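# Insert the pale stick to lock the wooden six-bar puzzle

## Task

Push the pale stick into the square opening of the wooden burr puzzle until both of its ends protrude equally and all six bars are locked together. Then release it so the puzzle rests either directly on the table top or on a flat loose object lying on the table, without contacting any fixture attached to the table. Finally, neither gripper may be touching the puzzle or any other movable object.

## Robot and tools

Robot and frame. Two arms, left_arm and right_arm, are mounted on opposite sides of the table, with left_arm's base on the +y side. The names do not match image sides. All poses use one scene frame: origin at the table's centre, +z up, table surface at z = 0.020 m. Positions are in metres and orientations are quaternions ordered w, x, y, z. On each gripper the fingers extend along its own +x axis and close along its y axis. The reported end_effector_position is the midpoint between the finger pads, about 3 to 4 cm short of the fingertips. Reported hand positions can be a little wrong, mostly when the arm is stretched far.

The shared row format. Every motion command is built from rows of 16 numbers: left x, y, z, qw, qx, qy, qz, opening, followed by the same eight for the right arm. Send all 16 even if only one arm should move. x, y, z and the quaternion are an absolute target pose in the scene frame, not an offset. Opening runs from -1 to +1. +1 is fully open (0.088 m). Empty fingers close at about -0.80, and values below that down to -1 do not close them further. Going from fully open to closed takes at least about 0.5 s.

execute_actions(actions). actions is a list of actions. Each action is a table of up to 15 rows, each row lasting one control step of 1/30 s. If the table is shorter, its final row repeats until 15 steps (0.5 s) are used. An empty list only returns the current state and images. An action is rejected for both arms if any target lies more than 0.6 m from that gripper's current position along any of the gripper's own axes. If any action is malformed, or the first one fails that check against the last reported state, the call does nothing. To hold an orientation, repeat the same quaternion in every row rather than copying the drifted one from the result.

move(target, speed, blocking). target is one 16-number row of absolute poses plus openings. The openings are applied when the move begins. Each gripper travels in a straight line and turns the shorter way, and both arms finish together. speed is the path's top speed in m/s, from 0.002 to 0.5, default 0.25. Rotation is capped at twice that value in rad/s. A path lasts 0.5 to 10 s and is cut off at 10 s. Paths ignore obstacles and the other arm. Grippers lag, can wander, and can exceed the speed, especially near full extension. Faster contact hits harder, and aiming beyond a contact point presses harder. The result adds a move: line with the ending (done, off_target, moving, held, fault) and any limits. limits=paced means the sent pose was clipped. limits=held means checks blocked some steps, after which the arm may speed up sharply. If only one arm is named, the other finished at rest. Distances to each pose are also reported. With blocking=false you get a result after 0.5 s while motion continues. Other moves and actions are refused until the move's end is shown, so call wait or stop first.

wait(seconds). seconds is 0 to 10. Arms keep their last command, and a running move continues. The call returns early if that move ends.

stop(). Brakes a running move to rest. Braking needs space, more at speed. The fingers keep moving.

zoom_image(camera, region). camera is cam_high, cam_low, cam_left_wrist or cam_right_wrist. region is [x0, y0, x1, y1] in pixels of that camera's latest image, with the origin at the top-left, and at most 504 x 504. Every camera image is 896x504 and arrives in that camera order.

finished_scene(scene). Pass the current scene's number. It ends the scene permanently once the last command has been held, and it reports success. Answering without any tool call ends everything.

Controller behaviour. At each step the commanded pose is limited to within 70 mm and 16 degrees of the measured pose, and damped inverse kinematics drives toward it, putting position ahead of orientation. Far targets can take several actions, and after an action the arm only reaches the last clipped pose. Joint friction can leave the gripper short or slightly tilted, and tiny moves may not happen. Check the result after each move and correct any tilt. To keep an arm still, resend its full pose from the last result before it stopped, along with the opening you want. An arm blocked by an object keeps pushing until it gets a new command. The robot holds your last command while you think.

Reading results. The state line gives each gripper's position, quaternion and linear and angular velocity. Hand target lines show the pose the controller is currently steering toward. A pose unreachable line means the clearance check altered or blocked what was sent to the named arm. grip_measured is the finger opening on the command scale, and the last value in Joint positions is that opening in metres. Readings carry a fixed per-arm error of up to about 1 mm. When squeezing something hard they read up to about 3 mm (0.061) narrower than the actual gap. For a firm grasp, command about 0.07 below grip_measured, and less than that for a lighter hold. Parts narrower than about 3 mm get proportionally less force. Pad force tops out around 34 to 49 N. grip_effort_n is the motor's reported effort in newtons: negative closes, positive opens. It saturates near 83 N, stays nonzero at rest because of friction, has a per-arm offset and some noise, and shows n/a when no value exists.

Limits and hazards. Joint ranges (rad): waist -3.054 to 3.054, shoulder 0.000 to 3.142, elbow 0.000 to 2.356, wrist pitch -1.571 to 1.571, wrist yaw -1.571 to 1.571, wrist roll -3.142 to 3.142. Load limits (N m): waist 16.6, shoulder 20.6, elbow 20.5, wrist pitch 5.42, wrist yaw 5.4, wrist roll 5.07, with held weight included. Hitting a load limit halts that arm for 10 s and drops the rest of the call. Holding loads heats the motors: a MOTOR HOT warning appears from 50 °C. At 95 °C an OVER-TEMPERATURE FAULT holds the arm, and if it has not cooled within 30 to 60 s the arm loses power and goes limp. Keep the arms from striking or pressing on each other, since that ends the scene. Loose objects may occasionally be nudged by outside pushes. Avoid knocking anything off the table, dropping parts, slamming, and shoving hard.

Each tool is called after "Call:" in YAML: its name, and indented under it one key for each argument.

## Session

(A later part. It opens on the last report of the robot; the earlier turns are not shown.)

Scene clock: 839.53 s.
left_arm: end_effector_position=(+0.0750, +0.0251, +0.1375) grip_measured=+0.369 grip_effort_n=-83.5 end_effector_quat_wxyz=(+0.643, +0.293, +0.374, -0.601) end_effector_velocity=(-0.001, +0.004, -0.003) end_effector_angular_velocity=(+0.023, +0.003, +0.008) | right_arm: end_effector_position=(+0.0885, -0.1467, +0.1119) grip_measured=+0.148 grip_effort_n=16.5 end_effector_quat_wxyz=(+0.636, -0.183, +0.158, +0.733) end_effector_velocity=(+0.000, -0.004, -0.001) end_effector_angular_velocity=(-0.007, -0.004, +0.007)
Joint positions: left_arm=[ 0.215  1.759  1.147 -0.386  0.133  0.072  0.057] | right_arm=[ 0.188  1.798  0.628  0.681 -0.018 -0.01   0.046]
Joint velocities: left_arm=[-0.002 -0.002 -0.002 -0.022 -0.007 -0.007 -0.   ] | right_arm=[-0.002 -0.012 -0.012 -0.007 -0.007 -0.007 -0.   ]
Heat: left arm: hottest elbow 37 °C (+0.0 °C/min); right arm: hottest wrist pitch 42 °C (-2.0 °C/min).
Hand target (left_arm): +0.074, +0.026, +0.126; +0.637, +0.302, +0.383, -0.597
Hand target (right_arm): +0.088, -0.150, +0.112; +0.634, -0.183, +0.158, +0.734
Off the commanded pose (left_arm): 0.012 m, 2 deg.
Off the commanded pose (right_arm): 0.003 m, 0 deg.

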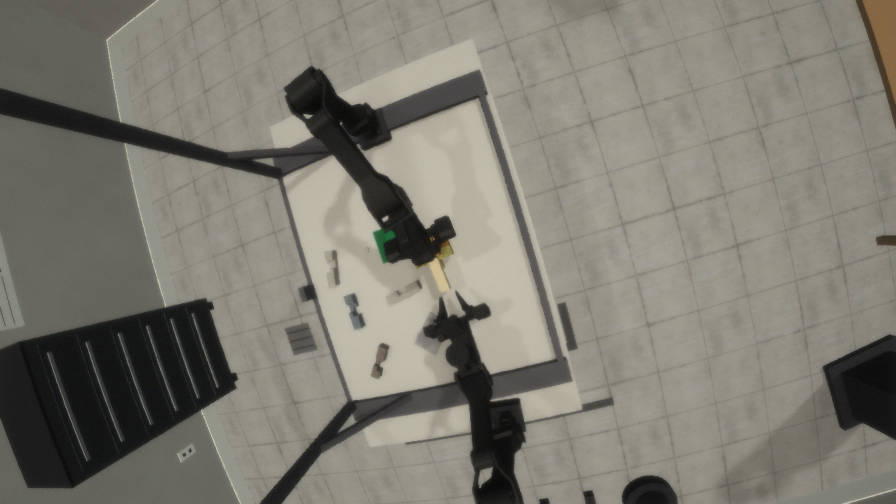

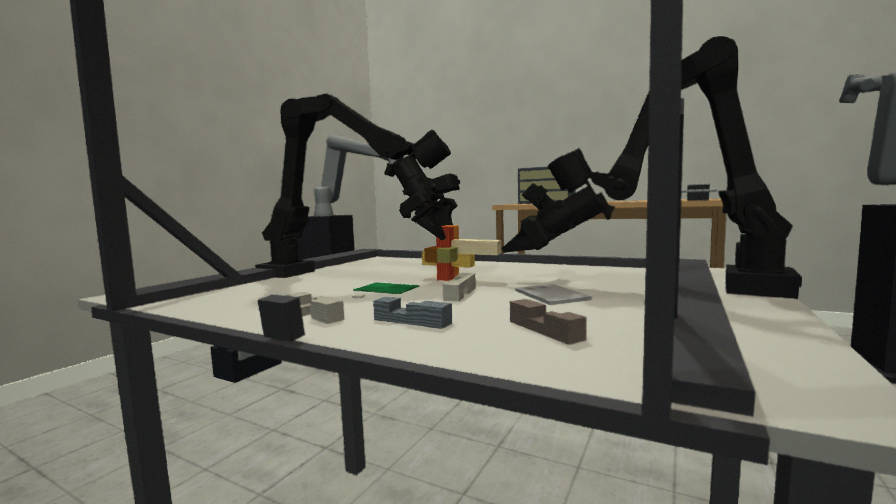

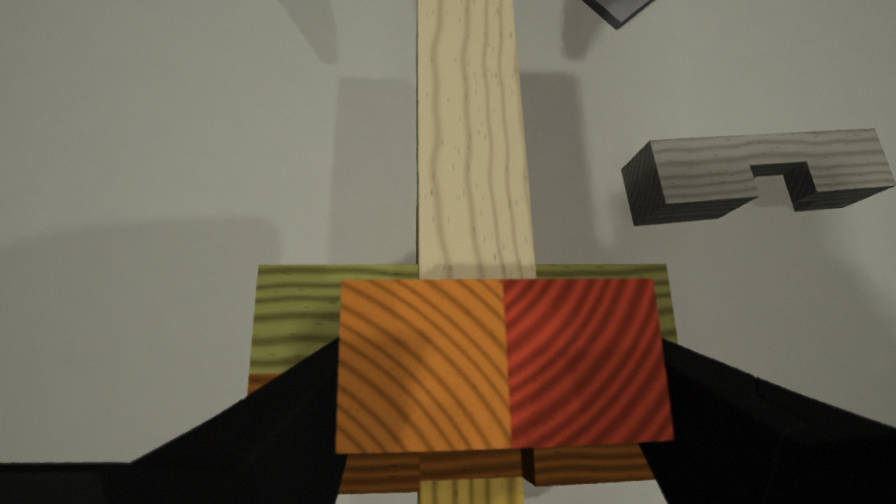

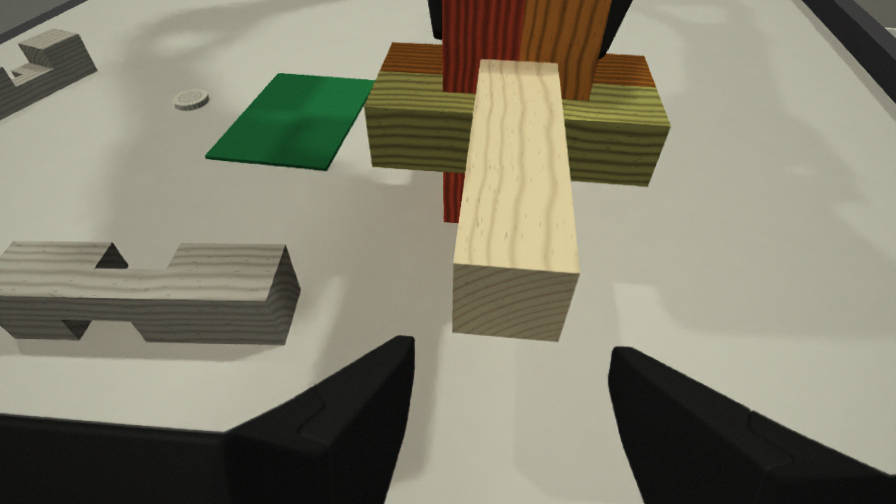

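Call:
execute_actions:
  actions:
    - [[0.0746,0.0259,0.1259,0.6374,0.3020,0.3826,-0.5966,0.30,0.0878,-0.1495,0.1120,0.6343,-0.1832,0.1582,0.7342,-0.85],[0.0746,0.0259,0.1259,0.6374,0.3020,0.3826,-0.5966,0.30,0.0877,-0.1489,0.1120,0.6343,-0.1832,0.1582,0.7342,-0.85],[0.0746,0.0259,0.1259,0.6374,0.3020,0.3826,-0.5966,0.30,0.0876,-0.1483,0.1120,0.6343,-0.1832,0.1582,0.7342,-0.85],[0.0746,0.0259,0.1259,0.6374,0.3020,0.3826,-0.5966,0.30,0.0876,-0.1477,0.1121,0.6343,-0.1832,0.1582,0.7342,-0.85],[0.0746,0.0259,0.1259,0.6374,0.3020,0.3826,-0.5966,0.30,0.0875,-0.1471,0.1121,0.6343,-0.1832,0.1582,0.7342,-0.85],[0.0746,0.0259,0.1259,0.6374,0.3020,0.3826,-0.5966,0.30,0.0874,-0.1465,0.1121,0.6343,-0.1832,0.1582,0.7342,-0.85],[0.0746,0.0259,0.1259,0.6374,0.3020,0.3826,-0.5966,0.30,0.0874,-0.1459,0.1122,0.6343,-0.1832,0.1582,0.7342,-0.85],[0.0746,0.0259,0.1259,0.6374,0.3020,0.3826,-0.5966,0.30,0.0873,-0.1453,0.1122,0.6343,-0.1832,0.1582,0.7342,-0.85],[0.0746,0.0259,0.1259,0.6374,0.3020,0.3826,-0.5966,0.30,0.0872,-0.1447,0.1122,0.6343,-0.1832,0.1582,0.7342,-0.85],[0.0746,0.0259,0.1259,0.6374,0.3020,0.3826,-0.5966,0.30,0.0872,-0.1441,0.1123,0.6343,-0.1832,0.1582,0.7342,-0.85],[0.0746,0.0259,0.1259,0.6374,0.3020,0.3826,-0.5966,0.30,0.0871,-0.1435,0.1123,0.6343,-0.1832,0.1582,0.7342,-0.85],[0.0746,0.0259,0.1259,0.6374,0.3020,0.3826,-0.5966,0.30,0.0870,-0.1428,0.1123,0.6343,-0.1832,0.1582,0.7342,-0.85],[0.0746,0.0259,0.1259,0.6374,0.3020,0.3826,-0.5966,0.30,0.0869,-0.1421,0.1124,0.6343,-0.1832,0.1582,0.7342,-0.85],[0.0746,0.0259,0.1259,0.6374,0.3020,0.3826,-0.5966,0.30,0.0868,-0.1413,0.1124,0.6343,-0.1832,0.1582,0.7342,-0.85],[0.0746,0.0259,0.1259,0.6374,0.3020,0.3826,-0.5966,0.30,0.0867,-0.1405,0.1124,0.6343,-0.1832,0.1582,0.7342,-0.85]]
    - [[0.0746,0.0259,0.1259,0.6374,0.3020,0.3826,-0.5966,0.30,0.0867,-0.1397,0.1124,0.6343,-0.1832,0.1582,0.7342,-0.85],[0.0746,0.0259,0.1259,0.6374,0.3020,0.3826,-0.5966,0.30,0.0866,-0.1389,0.1124,0.6343,-0.1832,0.1582,0.7342,-0.85],[0.0746,0.0259,0.1259,0.6374,0.3020,0.3826,-0.5966,0.30,0.0865,-0.1381,0.1124,0.6343,-0.1832,0.1582,0.7342,-0.85],[0.0746,0.0259,0.1259,0.6374,0.3020,0.3826,-0.5966,0.30,0.0864,-0.1373,0.1124,0.6343,-0.1832,0.1582,0.7342,-0.85],[0.0746,0.0259,0.1259,0.6374,0.3020,0.3826,-0.5966,0.30,0.0863,-0.1365,0.1124,0.6343,-0.1832,0.1582,0.7342,-0.85],[0.0746,0.0259,0.1259,0.6374,0.3020,0.3826,-0.5966,0.30,0.0862,-0.1357,0.1124,0.6343,-0.1832,0.1582,0.7342,-0.85],[0.0746,0.0259,0.1259,0.6374,0.3020,0.3826,-0.5966,0.30,0.0862,-0.1349,0.1124,0.6343,-0.1832,0.1582,0.7342,-0.85],[0.0746,0.0259,0.1259,0.6374,0.3020,0.3826,-0.5966,0.30,0.0861,-0.1341,0.1124,0.6343,-0.1832,0.1582,0.7342,-0.85],[0.0746,0.0259,0.1259,0.6374,0.3020,0.3826,-0.5966,0.30,0.0860,-0.1333,0.1124,0.6343,-0.1832,0.1582,0.7342,-0.85],[0.0746,0.0259,0.1259,0.6374,0.3020,0.3826,-0.5966,0.30,0.0859,-0.1326,0.1124,0.6343,-0.1832,0.1582,0.7342,-0.85],[0.0746,0.0259,0.1259,0.6374,0.3020,0.3826,-0.5966,0.30,0.0859,-0.1320,0.1124,0.6343,-0.1832,0.1582,0.7342,-0.85],[0.0746,0.0259,0.1259,0.6374,0.3020,0.3826,-0.5966,0.30,0.0858,-0.1315,0.1124,0.6343,-0.1832,0.1582,0.7342,-0.85],[0.0746,0.0259,0.1259,0.6374,0.3020,0.3826,-0.5966,0.30,0.0858,-0.1311,0.1124,0.6343,-0.1832,0.1582,0.7342,-0.85],[0.0746,0.0259,0.1259,0.6374,0.3020,0.3826,-0.5966,0.30,0.0857,-0.1308,0.1124,0.6343,-0.1832,0.1582,0.7342,-0.85],[0.0746,0.0259,0.1259,0.6374,0.3020,0.3826,-0.5966,0.30,0.0857,-0.1305,0.1124,0.6343,-0.1832,0.1582,0.7342,-0.85]]

Scene clock: 862.47 s.
left_arm: end_effector_position=(+0.0750, +0.0251, +0.1375) grip_measured=+0.369 grip_effort_n=-83.5 end_effector_quat_wxyz=(+0.643, +0.293, +0.374, -0.601) end_effector_velocity=(-0.001, +0.004, -0.003) end_effector_angular_velocity=(+0.023, -0.013, -0.017) | right_arm: end_effector_position=(+0.0870, -0.1342, +0.1142) grip_measured=-0.779 grip_effort_n=-83.5 end_effector_quat_wxyz=(+0.636, -0.182, +0.157, +0.733) end_effector_velocity=(-0.000, +0.000, -0.001) end_effector_angular_velocity=(-0.012, -0.005, +0.007)
Joint positions: left_arm=[ 0.215  1.759  1.147 -0.386  0.133  0.072  0.057] | right_arm=[ 0.188  1.828  0.682  0.661 -0.018 -0.01   0.001]
Joint velocities: left_arm=[-0.002 -0.002 -0.002 -0.022 -0.007  0.022 -0.   ] | right_arm=[-0.002 -0.002  0.007 -0.022 -0.007 -0.007 -0.   ]
Heat: left arm: hottest elbow 37 °C (+0.0 °C/min); right arm: hottest wrist pitch 42 °C (-1.0 °C/min).
Hand target (left_arm): +0.075, +0.026, +0.126; +0.637, +0.302, +0.383, -0.597
Hand target (right_arm): +0.086, -0.131, +0.112; +0.634, -0.183, +0.158, +0.734
Off the commanded pose (left_arm): 0.012 m, 2 deg.
Off the commanded pose (right_arm): 0.004 m, 0 deg.

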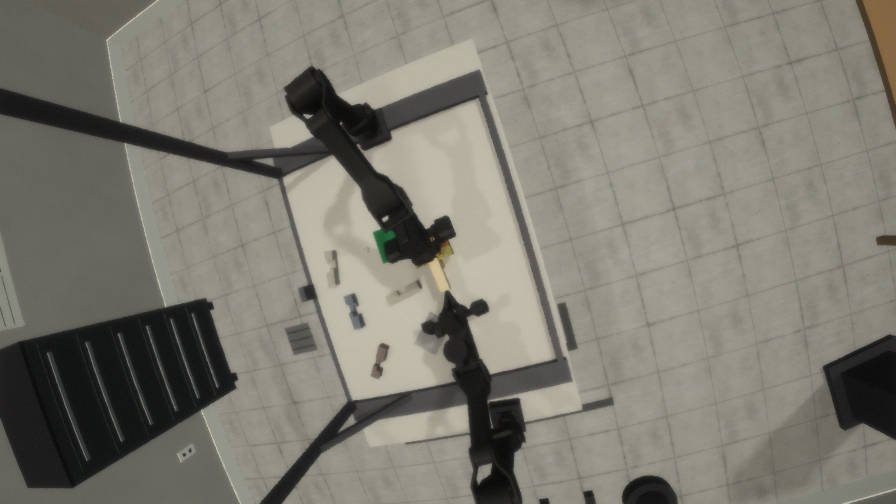

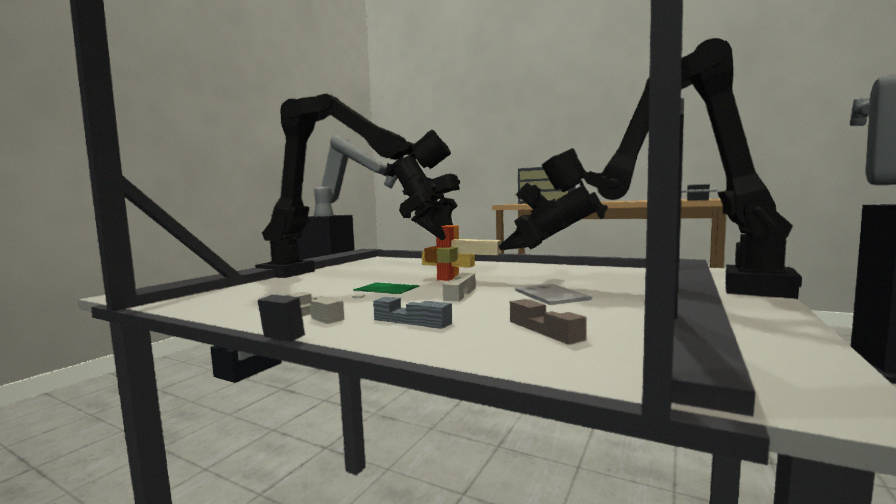

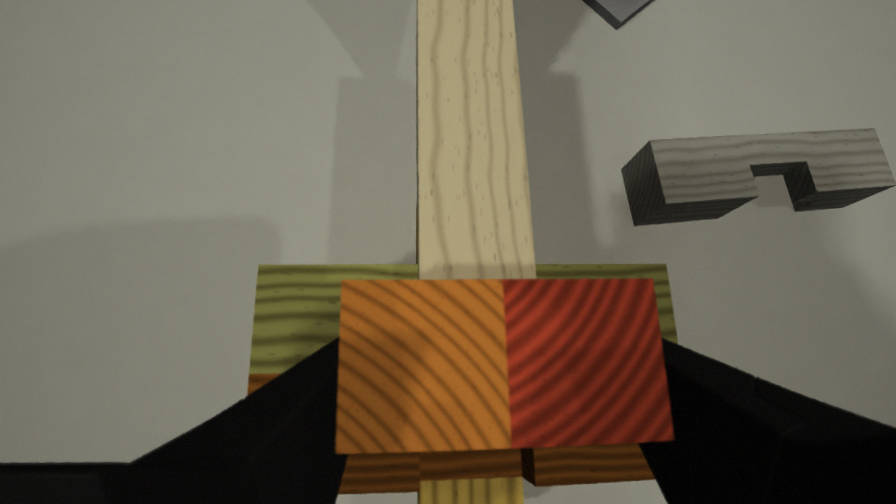

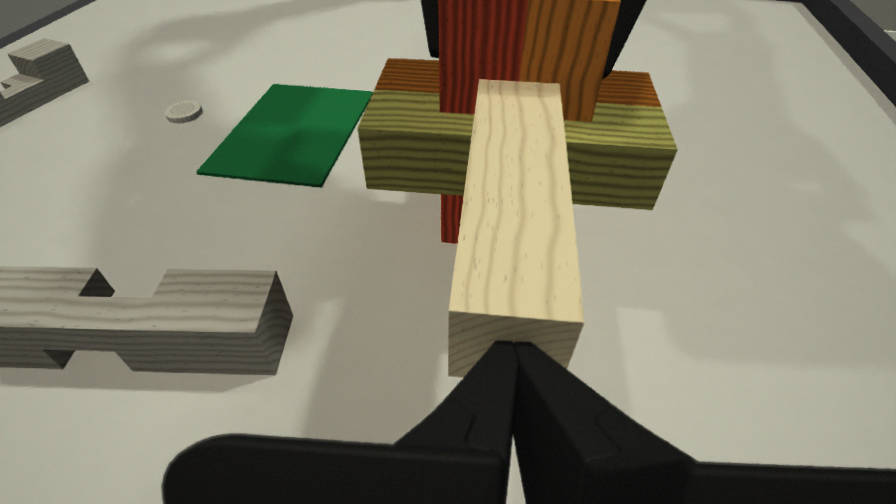

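Call:
zoom_image:
  camera: "cam_low"
  region: [440, 220, 540, 280]

Region (440, 220, 540, 280) of cam_low's 896x504 image, scaled by 5.040, with more detail than that image has; it fills the top 302 rows of this view, and the rest is white.

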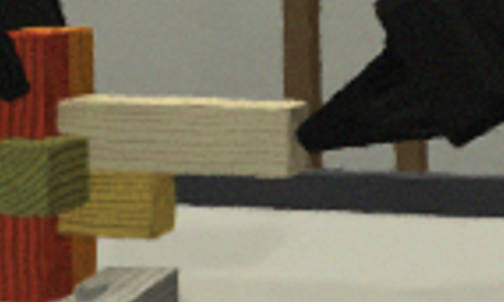

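Call:
execute_actions:
  actions:
    - [[0.0746,0.0259,0.1259,0.6374,0.3020,0.3826,-0.5966,0.30,0.0857,-0.1305,0.1121,0.6342,-0.1835,0.1585,0.7341,-0.85],[0.0746,0.0259,0.1259,0.6374,0.3020,0.3826,-0.5966,0.30,0.0857,-0.1306,0.1116,0.6341,-0.1839,0.1588,0.7340,-0.85],[0.0746,0.0259,0.1259,0.6374,0.3020,0.3826,-0.5966,0.30,0.0857,-0.1307,0.1109,0.6340,-0.1844,0.1593,0.7339,-0.85],[0.0746,0.0259,0.1259,0.6374,0.3020,0.3826,-0.5966,0.30,0.0857,-0.1308,0.1101,0.6339,-0.1851,0.1599,0.7337,-0.85],[0.0746,0.0259,0.1259,0.6374,0.3020,0.3826,-0.5966,0.30,0.0858,-0.1309,0.1092,0.6337,-0.1858,0.1605,0.7335,-0.85],[0.0746,0.0259,0.1259,0.6374,0.3020,0.3826,-0.5966,0.30,0.0858,-0.1310,0.1082,0.6335,-0.1866,0.1612,0.7333,-0.85],[0.0746,0.0259,0.1259,0.6374,0.3020,0.3826,-0.5966,0.30,0.0858,-0.1311,0.1072,0.6334,-0.1874,0.1619,0.7331,-0.85],[0.0746,0.0259,0.1259,0.6374,0.3020,0.3826,-0.5966,0.30,0.0858,-0.1313,0.1062,0.6332,-0.1882,0.1626,0.7329,-0.85],[0.0746,0.0259,0.1259,0.6374,0.3020,0.3826,-0.5966,0.30,0.0858,-0.1314,0.1052,0.6330,-0.1890,0.1633,0.7327,-0.85],[0.0746,0.0259,0.1259,0.6374,0.3020,0.3826,-0.5966,0.30,0.0859,-0.1315,0.1043,0.6328,-0.1898,0.1639,0.7325,-0.85],[0.0746,0.0259,0.1259,0.6374,0.3020,0.3826,-0.5966,0.30,0.0859,-0.1316,0.1035,0.6327,-0.1904,0.1645,0.7324,-0.85],[0.0746,0.0259,0.1259,0.6374,0.3020,0.3826,-0.5966,0.30,0.0859,-0.1317,0.1028,0.6326,-0.1910,0.1650,0.7322,-0.85],[0.0746,0.0259,0.1259,0.6374,0.3020,0.3826,-0.5966,0.30,0.0859,-0.1318,0.1023,0.6325,-0.1914,0.1653,0.7321,-0.85],[0.0746,0.0259,0.1259,0.6374,0.3020,0.3826,-0.5966,0.30,0.0859,-0.1318,0.1020,0.6324,-0.1916,0.1655,0.7321,-0.85]]

Call:
zoom_image:
  camera: "cam_low"
  region: [440, 220, 540, 280]

Scene clock: 890.03 s.
left_arm: end_effector_position=(+0.0749, +0.0252, +0.1374) grip_measured=+0.369 grip_effort_n=-83.5 end_effector_quat_wxyz=(+0.643, +0.293, +0.374, -0.601) end_effector_velocity=(+0.000, -0.001, +0.001) end_effector_angular_velocity=(-0.006, -0.004, +0.008) | right_arm: end_effector_position=(+0.0871, -0.1346, +0.1036) grip_measured=-0.779 grip_effort_n=-83.5 end_effector_quat_wxyz=(+0.634, -0.191, +0.166, +0.731) end_effector_velocity=(+0.003, -0.005, -0.030) end_effector_angular_velocity=(-0.074, -0.019, -0.005)
Joint positions: left_arm=[ 0.215  1.759  1.147 -0.387  0.133  0.072  0.057] | right_arm=[ 0.188  1.856  0.685  0.66  -0.018 -0.01   0.001]
Joint velocities: left_arm=[-0.002 -0.002 -0.002  0.007 -0.007 -0.007 -0.   ] | right_arm=[-0.002  0.066 -0.002 -0.007  0.007 -0.007  0.   ]
Heat: left arm: hottest elbow 37 °C (+0.0 °C/min); right arm: hottest wrist pitch 41 °C (-1.0 °C/min).
Hand target (left_arm): +0.074, +0.026, +0.126; +0.637, +0.302, +0.383, -0.597
Hand target (right_arm): +0.086, -0.132, +0.102; +0.632, -0.192, +0.166, +0.732
Off the commanded pose (left_arm): 0.012 m, 2 deg.
Off the commanded pose (right_arm): 0.003 m, 0 deg.

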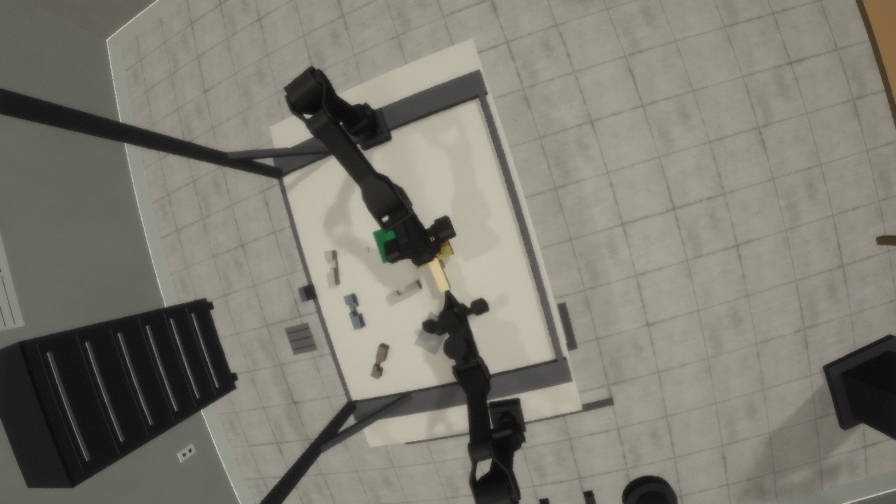

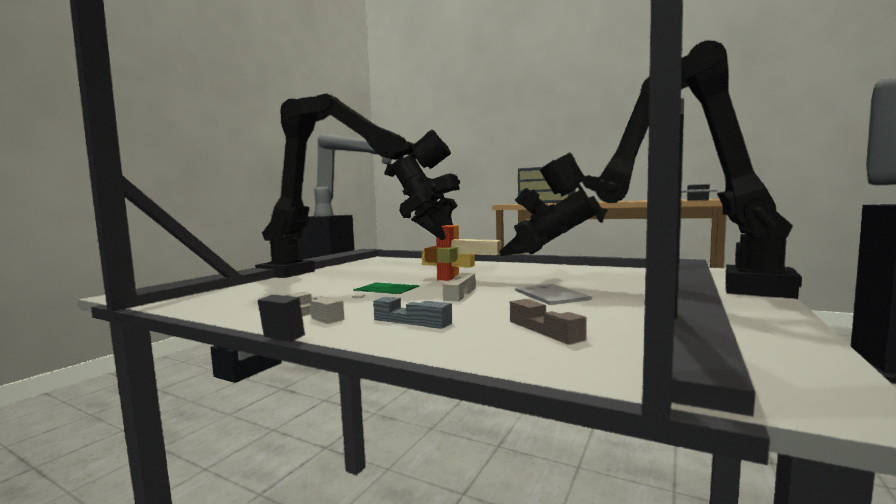

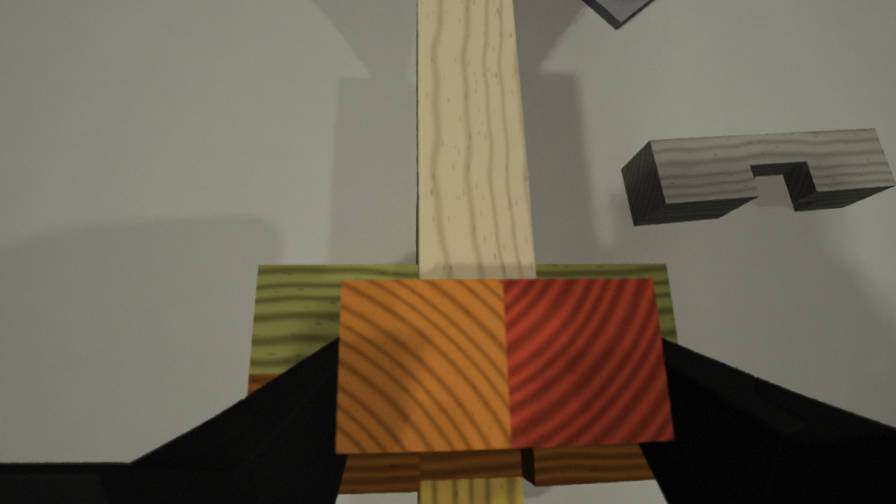

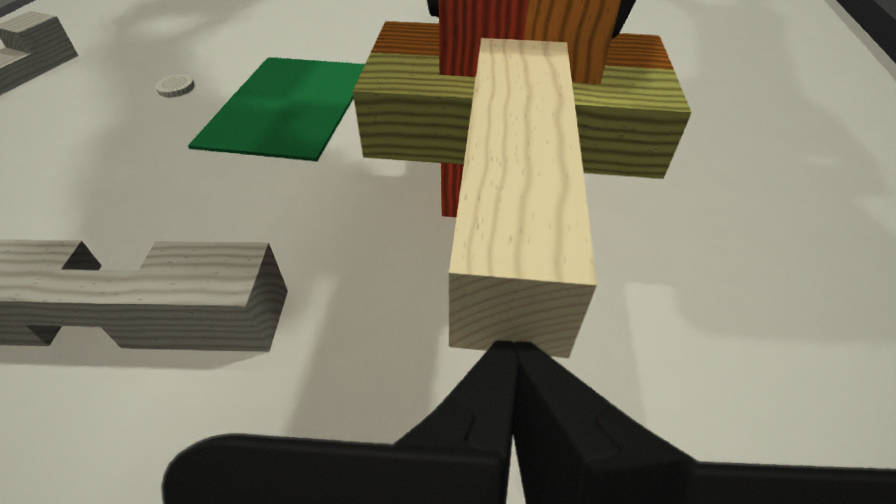

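Region (440, 220, 540, 280) of cam_low's 896x504 image, scaled by 5.040, with more detail than that image has; it fills the top 302 rows of this view, and the rest is white.

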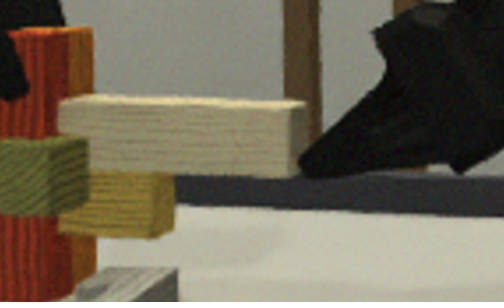

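Call:
execute_actions:
  actions: []

Call:
zoom_image:
  camera: "cam_low"
  region: [460, 225, 530, 270]

Scene clock: 892.93 s.
left_arm: end_effector_position=(+0.0749, +0.0252, +0.1374) grip_measured=+0.369 grip_effort_n=-83.5 end_effector_quat_wxyz=(+0.643, +0.293, +0.374, -0.601) end_effector_velocity=(-0.000, +0.002, -0.001) end_effector_angular_velocity=(+0.009, -0.008, -0.005) | right_arm: end_effector_position=(+0.0870, -0.1344, +0.1031) grip_measured=-0.779 grip_effort_n=-83.5 end_effector_quat_wxyz=(+0.634, -0.191, +0.166, +0.731) end_effector_velocity=(-0.000, +0.000, +0.002) end_effector_angular_velocity=(+0.008, -0.002, +0.008)
Joint positions: left_arm=[ 0.215  1.759  1.147 -0.387  0.133  0.072  0.057] | right_arm=[ 0.188  1.858  0.686  0.66  -0.018 -0.01   0.001]
Joint velocities: left_arm=[-0.002 -0.002 -0.002 -0.007 -0.007  0.007 -0.   ] | right_arm=[-0.002 -0.002 -0.002  0.007 -0.007 -0.007  0.   ]
Heat: left arm: hottest elbow 37 °C (+0.0 °C/min); right arm: hottest wrist pitch 41 °C (-1.0 °C/min).
Hand target (left_arm): +0.074, +0.026, +0.126; +0.637, +0.302, +0.383, -0.597
Hand target (right_arm): +0.086, -0.132, +0.102; +0.632, -0.192, +0.166, +0.732
Off the commanded pose (left_arm): 0.012 m, 2 deg.
Off the commanded pose (right_arm): 0.003 m, 0 deg.

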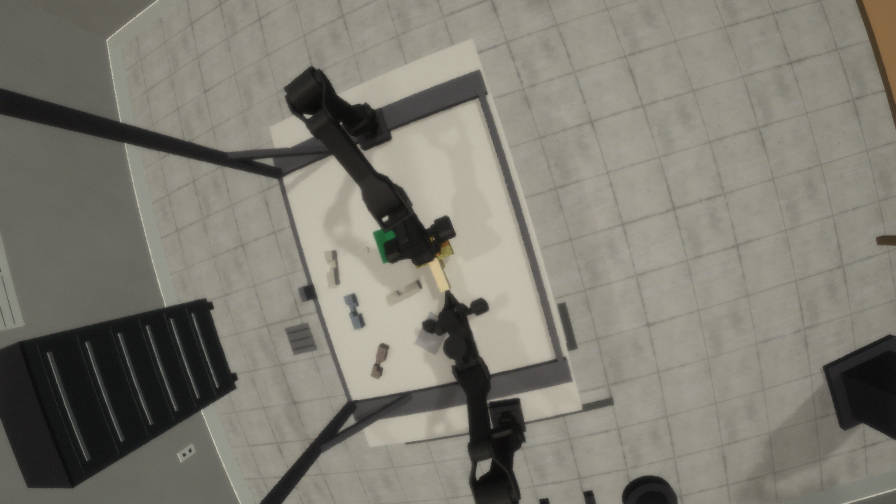

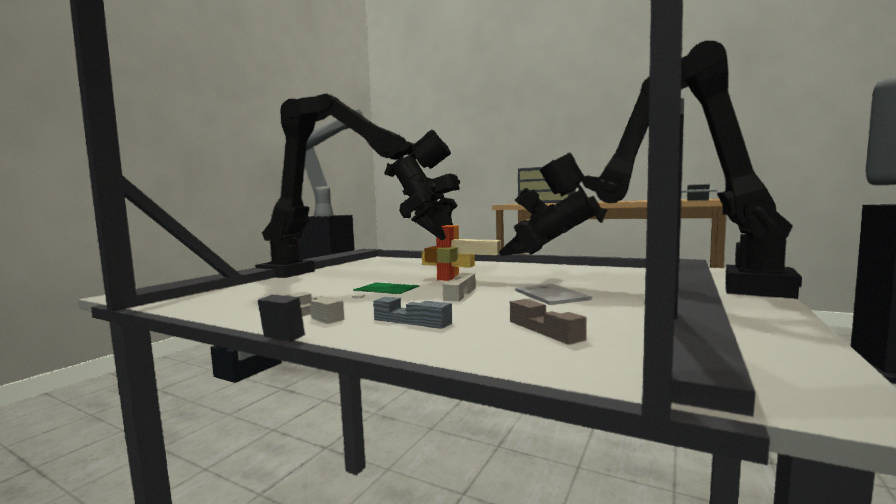

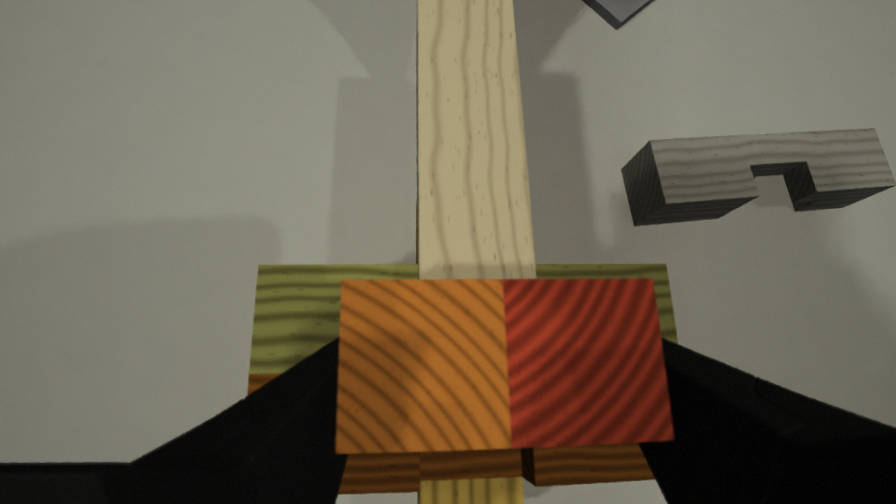

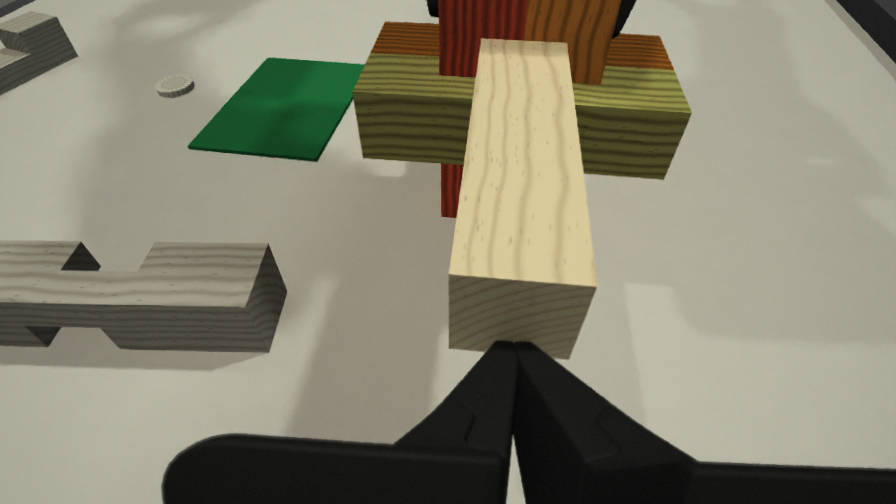

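Region (460, 225, 530, 270) of cam_low's 896x504 image, scaled by 7.200, with more detail than that image has; it fills the top 324 rows of this view, and the rest is white.

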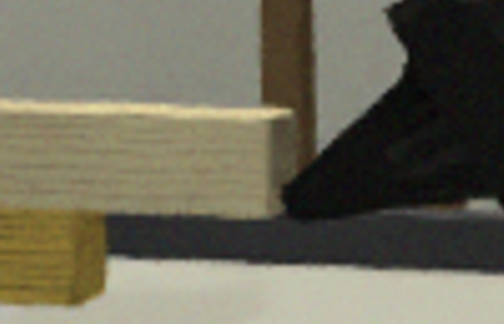

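Call:
execute_actions:
  actions:
    - [[0.0746,0.0259,0.1259,0.6374,0.3020,0.3826,-0.5966,0.30,0.0859,-0.1316,0.1020,0.6324,-0.1916,0.1655,0.7321,-0.85],[0.0746,0.0259,0.1259,0.6374,0.3020,0.3826,-0.5966,0.30,0.0859,-0.1313,0.1020,0.6324,-0.1916,0.1655,0.7321,-0.85],[0.0746,0.0259,0.1259,0.6374,0.3020,0.3826,-0.5966,0.30,0.0859,-0.1310,0.1020,0.6324,-0.1916,0.1655,0.7321,-0.85],[0.0746,0.0259,0.1259,0.6374,0.3020,0.3826,-0.5966,0.30,0.0859,-0.1306,0.1020,0.6324,-0.1916,0.1655,0.7321,-0.85],[0.0746,0.0259,0.1259,0.6374,0.3020,0.3826,-0.5966,0.30,0.0859,-0.1303,0.1020,0.6324,-0.1916,0.1655,0.7321,-0.85],[0.0746,0.0259,0.1259,0.6374,0.3020,0.3826,-0.5966,0.30,0.0859,-0.1299,0.1020,0.6324,-0.1916,0.1655,0.7321,-0.85],[0.0746,0.0259,0.1259,0.6374,0.3020,0.3826,-0.5966,0.30,0.0859,-0.1296,0.1020,0.6324,-0.1916,0.1655,0.7321,-0.85],[0.0746,0.0259,0.1259,0.6374,0.3020,0.3826,-0.5966,0.30,0.0858,-0.1292,0.1020,0.6324,-0.1916,0.1655,0.7321,-0.85],[0.0746,0.0259,0.1259,0.6374,0.3020,0.3826,-0.5966,0.30,0.0858,-0.1289,0.1020,0.6324,-0.1916,0.1655,0.7321,-0.85],[0.0746,0.0259,0.1259,0.6374,0.3020,0.3826,-0.5966,0.30,0.0858,-0.1285,0.1020,0.6324,-0.1916,0.1655,0.7321,-0.85],[0.0746,0.0259,0.1259,0.6374,0.3020,0.3826,-0.5966,0.30,0.0858,-0.1282,0.1020,0.6324,-0.1916,0.1655,0.7321,-0.85],[0.0746,0.0259,0.1259,0.6374,0.3020,0.3826,-0.5966,0.30,0.0858,-0.1278,0.1020,0.6324,-0.1916,0.1655,0.7321,-0.85],[0.0746,0.0259,0.1259,0.6374,0.3020,0.3826,-0.5966,0.30,0.0858,-0.1275,0.1020,0.6324,-0.1916,0.1655,0.7321,-0.85],[0.0746,0.0259,0.1259,0.6374,0.3020,0.3826,-0.5966,0.30,0.0857,-0.1271,0.1020,0.6324,-0.1916,0.1655,0.7321,-0.85],[0.0746,0.0259,0.1259,0.6374,0.3020,0.3826,-0.5966,0.30,0.0857,-0.1268,0.1020,0.6324,-0.1916,0.1655,0.7321,-0.85]]
    - [[0.0746,0.0259,0.1259,0.6374,0.3020,0.3826,-0.5966,0.30,0.0857,-0.1264,0.1020,0.6324,-0.1916,0.1655,0.7321,-0.85],[0.0746,0.0259,0.1259,0.6374,0.3020,0.3826,-0.5966,0.30,0.0857,-0.1261,0.1020,0.6324,-0.1916,0.1655,0.7321,-0.85],[0.0746,0.0259,0.1259,0.6374,0.3020,0.3826,-0.5966,0.30,0.0857,-0.1257,0.1020,0.6324,-0.1916,0.1655,0.7321,-0.85],[0.0746,0.0259,0.1259,0.6374,0.3020,0.3826,-0.5966,0.30,0.0856,-0.1254,0.1020,0.6324,-0.1916,0.1655,0.7321,-0.85],[0.0746,0.0259,0.1259,0.6374,0.3020,0.3826,-0.5966,0.30,0.0856,-0.1250,0.1020,0.6324,-0.1916,0.1655,0.7321,-0.85],[0.0746,0.0259,0.1259,0.6374,0.3020,0.3826,-0.5966,0.30,0.0856,-0.1247,0.1020,0.6324,-0.1916,0.1655,0.7321,-0.85],[0.0746,0.0259,0.1259,0.6374,0.3020,0.3826,-0.5966,0.30,0.0855,-0.1243,0.1020,0.6324,-0.1916,0.1655,0.7321,-0.85],[0.0746,0.0259,0.1259,0.6374,0.3020,0.3826,-0.5966,0.30,0.0855,-0.1240,0.1020,0.6324,-0.1916,0.1655,0.7321,-0.85],[0.0746,0.0259,0.1259,0.6374,0.3020,0.3826,-0.5966,0.30,0.0855,-0.1236,0.1020,0.6324,-0.1916,0.1655,0.7321,-0.85],[0.0746,0.0259,0.1259,0.6374,0.3020,0.3826,-0.5966,0.30,0.0854,-0.1233,0.1020,0.6324,-0.1916,0.1655,0.7321,-0.85],[0.0746,0.0259,0.1259,0.6374,0.3020,0.3826,-0.5966,0.30,0.0854,-0.1229,0.1020,0.6324,-0.1916,0.1655,0.7321,-0.85],[0.0746,0.0259,0.1259,0.6374,0.3020,0.3826,-0.5966,0.30,0.0853,-0.1226,0.1020,0.6324,-0.1916,0.1655,0.7321,-0.85],[0.0746,0.0259,0.1259,0.6374,0.3020,0.3826,-0.5966,0.30,0.0853,-0.1222,0.1020,0.6324,-0.1916,0.1655,0.7321,-0.85],[0.0746,0.0259,0.1259,0.6374,0.3020,0.3826,-0.5966,0.30,0.0853,-0.1219,0.1020,0.6324,-0.1916,0.1655,0.7321,-0.85],[0.0746,0.0259,0.1259,0.6374,0.3020,0.3826,-0.5966,0.30,0.0852,-0.1215,0.1020,0.6324,-0.1916,0.1655,0.7321,-0.85]]

Scene clock: 921.10 s.
left_arm: end_effector_position=(+0.0750, +0.0257, +0.1371) grip_measured=+0.369 grip_effort_n=-83.5 end_effector_quat_wxyz=(+0.643, +0.294, +0.375, -0.600) end_effector_velocity=(-0.003, +0.002, -0.001) end_effector_angular_velocity=(+0.006, +0.012, -0.000) | right_arm: end_effector_position=(+0.0863, -0.1304, +0.1002) grip_measured=-0.779 grip_effort_n=-83.5 end_effector_quat_wxyz=(+0.632, -0.195, +0.170, +0.730) end_effector_velocity=(-0.003, +0.003, -0.010) end_effector_angular_velocity=(-0.031, -0.007, +0.012)
Joint positions: left_arm=[ 0.215  1.759  1.147 -0.389  0.132  0.072  0.057] | right_arm=[ 0.188  1.876  0.708  0.645 -0.02  -0.01   0.001]
Joint velocities: left_arm=[-0.002 -0.002 -0.002 -0.007  0.007 -0.007 -0.   ] | right_arm=[ 0.002  0.037  0.027 -0.022 -0.007 -0.007  0.   ]
Heat: left arm: hottest elbow 37 °C (+0.0 °C/min); right arm: hottest wrist pitch 41 °C (-1.0 °C/min).
Hand target (left_arm): +0.074, +0.026, +0.126; +0.637, +0.302, +0.383, -0.597
Hand target (right_arm): +0.085, -0.122, +0.102; +0.632, -0.192, +0.166, +0.732
Off the commanded pose (left_arm): 0.011 m, 1 deg.
Off the commanded pose (right_arm): 0.009 m, 1 deg.

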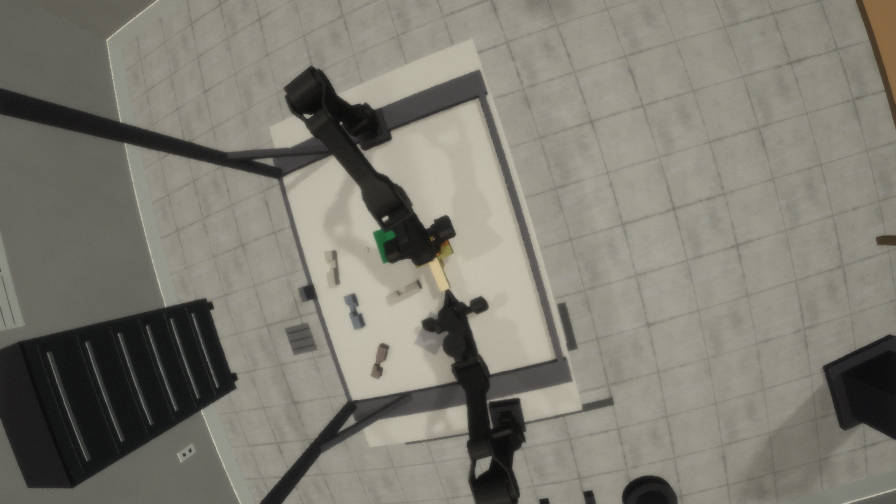

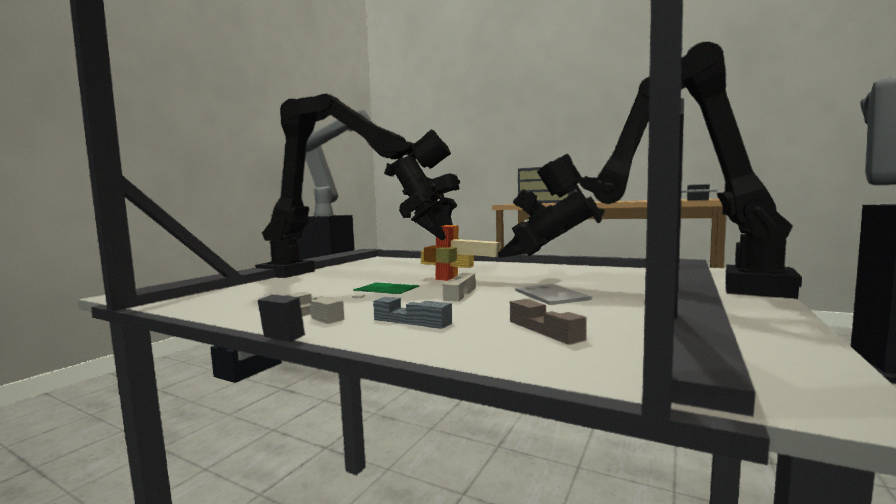

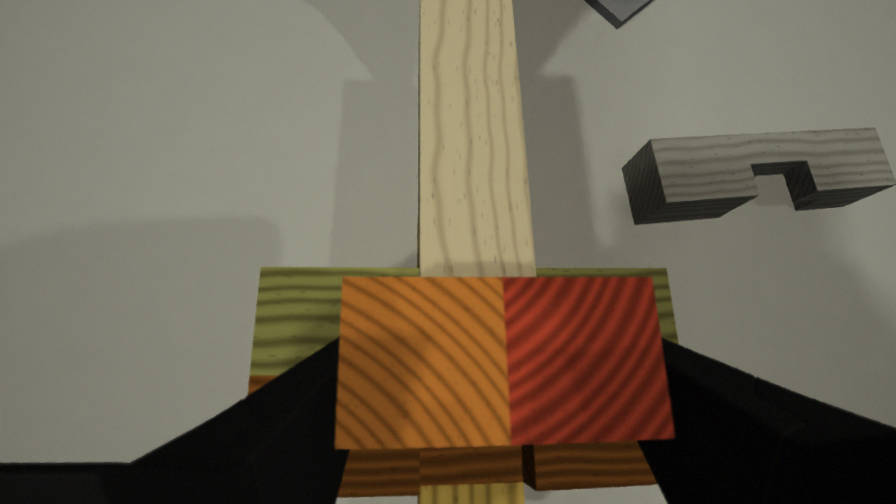

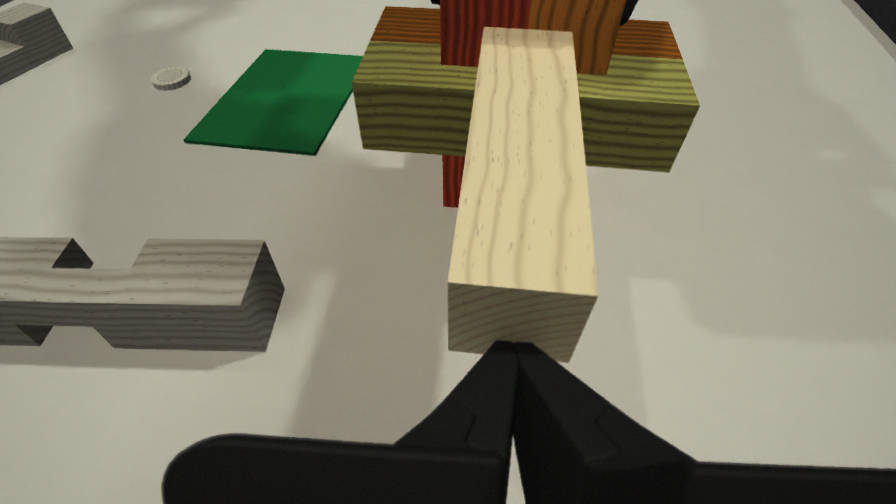

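Call:
execute_actions:
  actions:
    - [[0.0746,0.0259,0.1259,0.6374,0.3020,0.3826,-0.5966,0.30,0.0858,-0.1250,0.1020,0.6324,-0.1916,0.1655,0.7321,-0.85],[0.0746,0.0259,0.1259,0.6374,0.3020,0.3826,-0.5966,0.30,0.0860,-0.1280,0.1020,0.6324,-0.1916,0.1655,0.7321,-0.85],[0.0746,0.0259,0.1259,0.6374,0.3020,0.3826,-0.5966,0.30,0.0863,-0.1305,0.1020,0.6324,-0.1916,0.1655,0.7321,-0.85],[0.0746,0.0259,0.1259,0.6374,0.3020,0.3826,-0.5966,0.30,0.0865,-0.1325,0.1020,0.6324,-0.1916,0.1655,0.7321,-0.85],[0.0746,0.0259,0.1259,0.6374,0.3020,0.3826,-0.5966,0.30,0.0867,-0.1340,0.1020,0.6324,-0.1916,0.1655,0.7321,-0.85],[0.0746,0.0259,0.1259,0.6374,0.3020,0.3826,-0.5966,0.30,0.0868,-0.1355,0.1020,0.6324,-0.1916,0.1655,0.7321,-0.85],[0.0746,0.0259,0.1259,0.6374,0.3020,0.3826,-0.5966,0.30,0.0870,-0.1370,0.1020,0.6324,-0.1916,0.1655,0.7321,-0.85],[0.0746,0.0259,0.1259,0.6374,0.3020,0.3826,-0.5966,0.30,0.0871,-0.1380,0.1020,0.6324,-0.1916,0.1655,0.7321,-0.85],[0.0746,0.0259,0.1259,0.6374,0.3020,0.3826,-0.5966,0.30,0.0872,-0.1390,0.1020,0.6324,-0.1916,0.1655,0.7321,-0.85]]

Call:
zoom_image:
  camera: "cam_low"
  region: [410, 215, 520, 290]

Scene clock: 927.93 s.
left_arm: end_effector_position=(+0.0751, +0.0254, +0.1373) grip_measured=+0.369 grip_effort_n=-83.5 end_effector_quat_wxyz=(+0.643, +0.294, +0.374, -0.600) end_effector_velocity=(-0.000, +0.001, +0.001) end_effector_angular_velocity=(+0.004, -0.001, +0.008) | right_arm: end_effector_position=(+0.0868, -0.1359, +0.1018) grip_measured=-0.779 grip_effort_n=-83.5 end_effector_quat_wxyz=(+0.633, -0.191, +0.166, +0.732) end_effector_velocity=(+0.001, -0.006, -0.004) end_effector_angular_velocity=(-0.016, -0.005, +0.008)
Joint positions: left_arm=[ 0.215  1.759  1.147 -0.387  0.131  0.072  0.057] | right_arm=[ 0.188  1.859  0.679  0.668 -0.02  -0.01   0.001]
Joint velocities: left_arm=[-0.002 -0.002  0.002 -0.007 -0.007 -0.007 -0.   ] | right_arm=[-0.002 -0.007 -0.017 -0.007 -0.007 -0.007 -0.   ]
Heat: left arm: hottest elbow 37 °C (+0.0 °C/min); right arm: hottest wrist pitch 41 °C (-1.0 °C/min).
Hand target (left_arm): +0.074, +0.026, +0.126; +0.637, +0.302, +0.383, -0.597
Hand target (right_arm): +0.087, -0.139, +0.102; +0.632, -0.192, +0.166, +0.732
Off the commanded pose (left_arm): 0.011 m, 2 deg.
Off the commanded pose (right_arm): 0.003 m, 0 deg.

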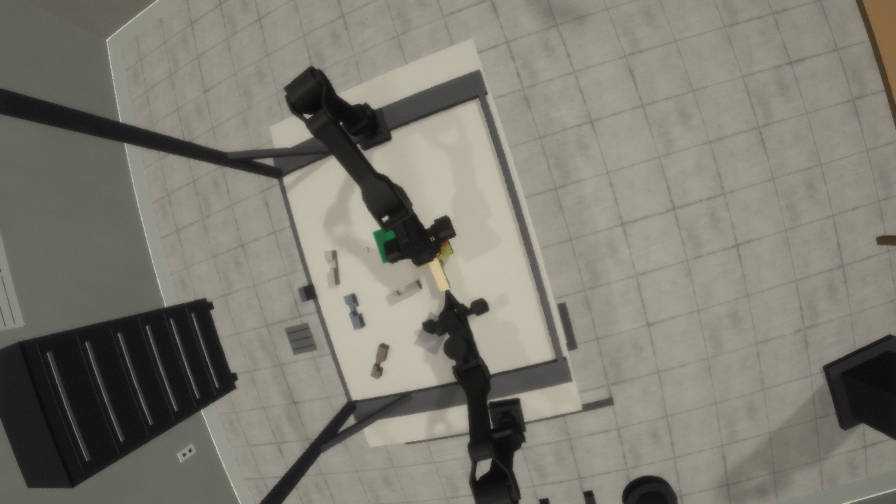

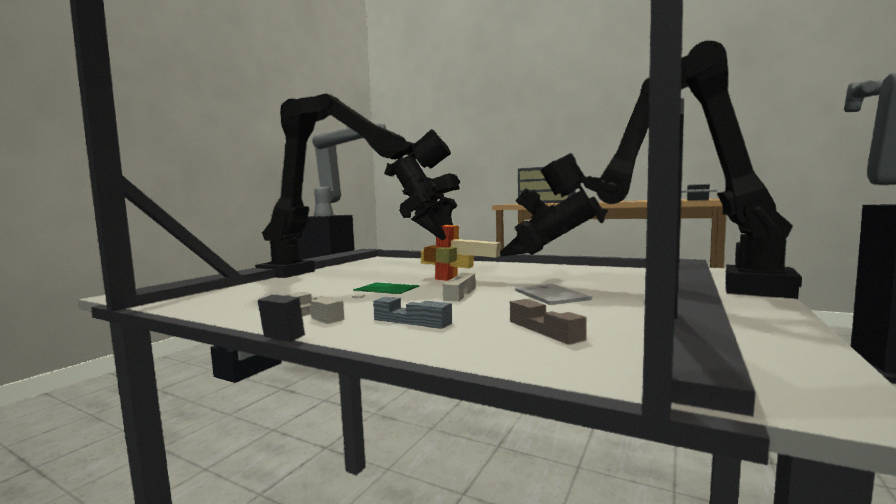

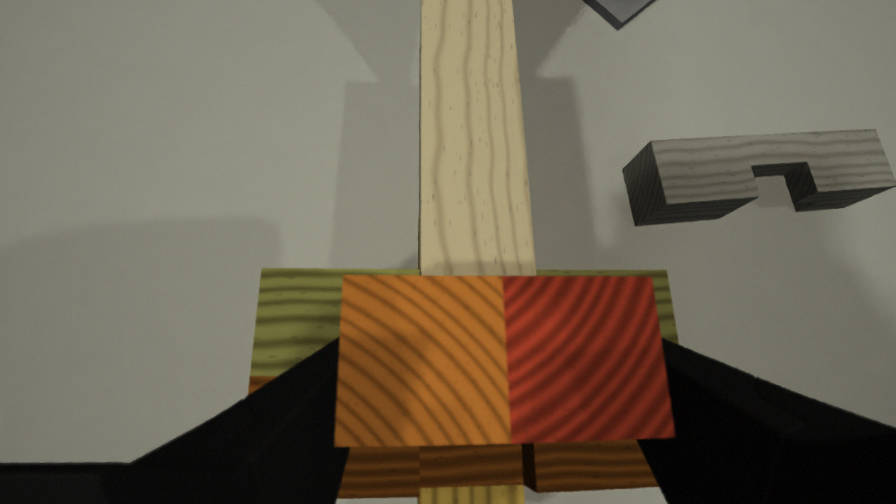

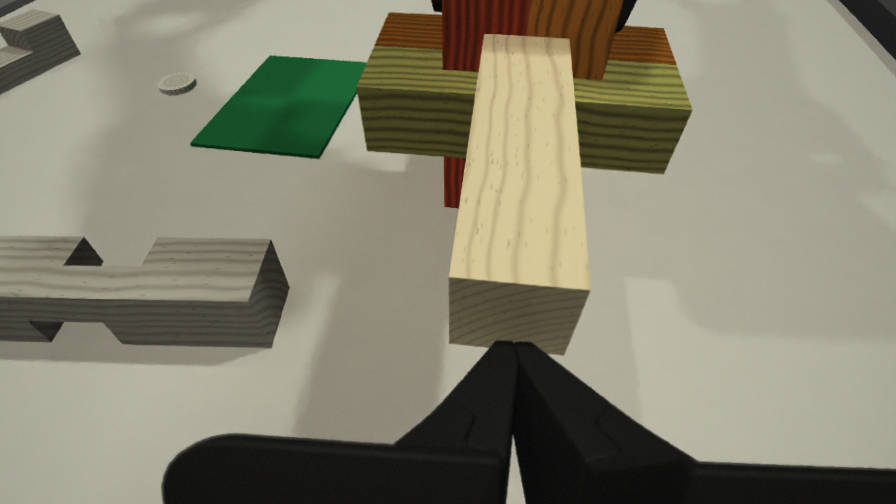

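Region (410, 215, 520, 290) of cam_low's 896x504 image, scaled by 4.582, with more detail than that image has; it fills the top 344 rows of this view, and the rest is white.

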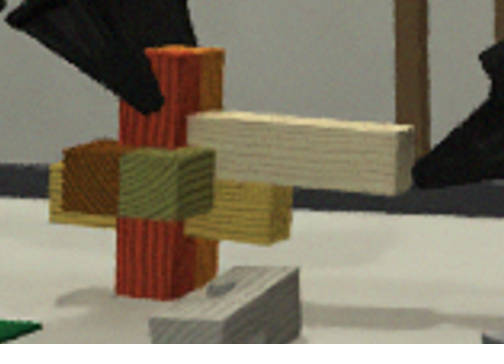

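Call:
zoom_image:
  camera: "cam_right_wrist"
  region: [430, 10, 630, 180]

Call:
zoom_image:
  camera: "cam_left_wrist"
  region: [380, 420, 580, 504]

Region (430, 10, 630, 180) of cam_right_wrist's 896x504 image, scaled by 2.520, with more detail than that image has; it fills the top 428 rows of this view, and the rest is white.

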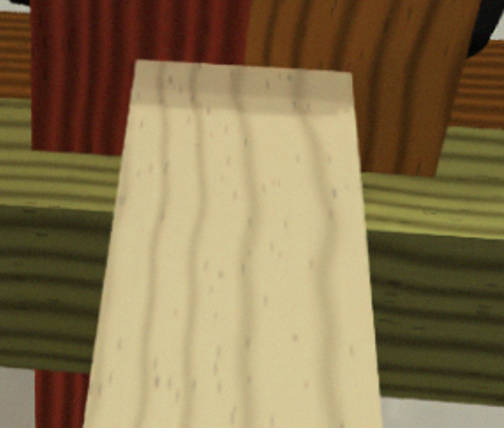

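Region (380, 420, 580, 504) of cam_left_wrist's 896x504 image, scaled by 2.520, with more detail than that image has; it fills the top 212 rows of this view, and the rest is white.

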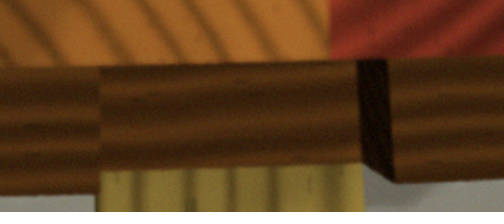

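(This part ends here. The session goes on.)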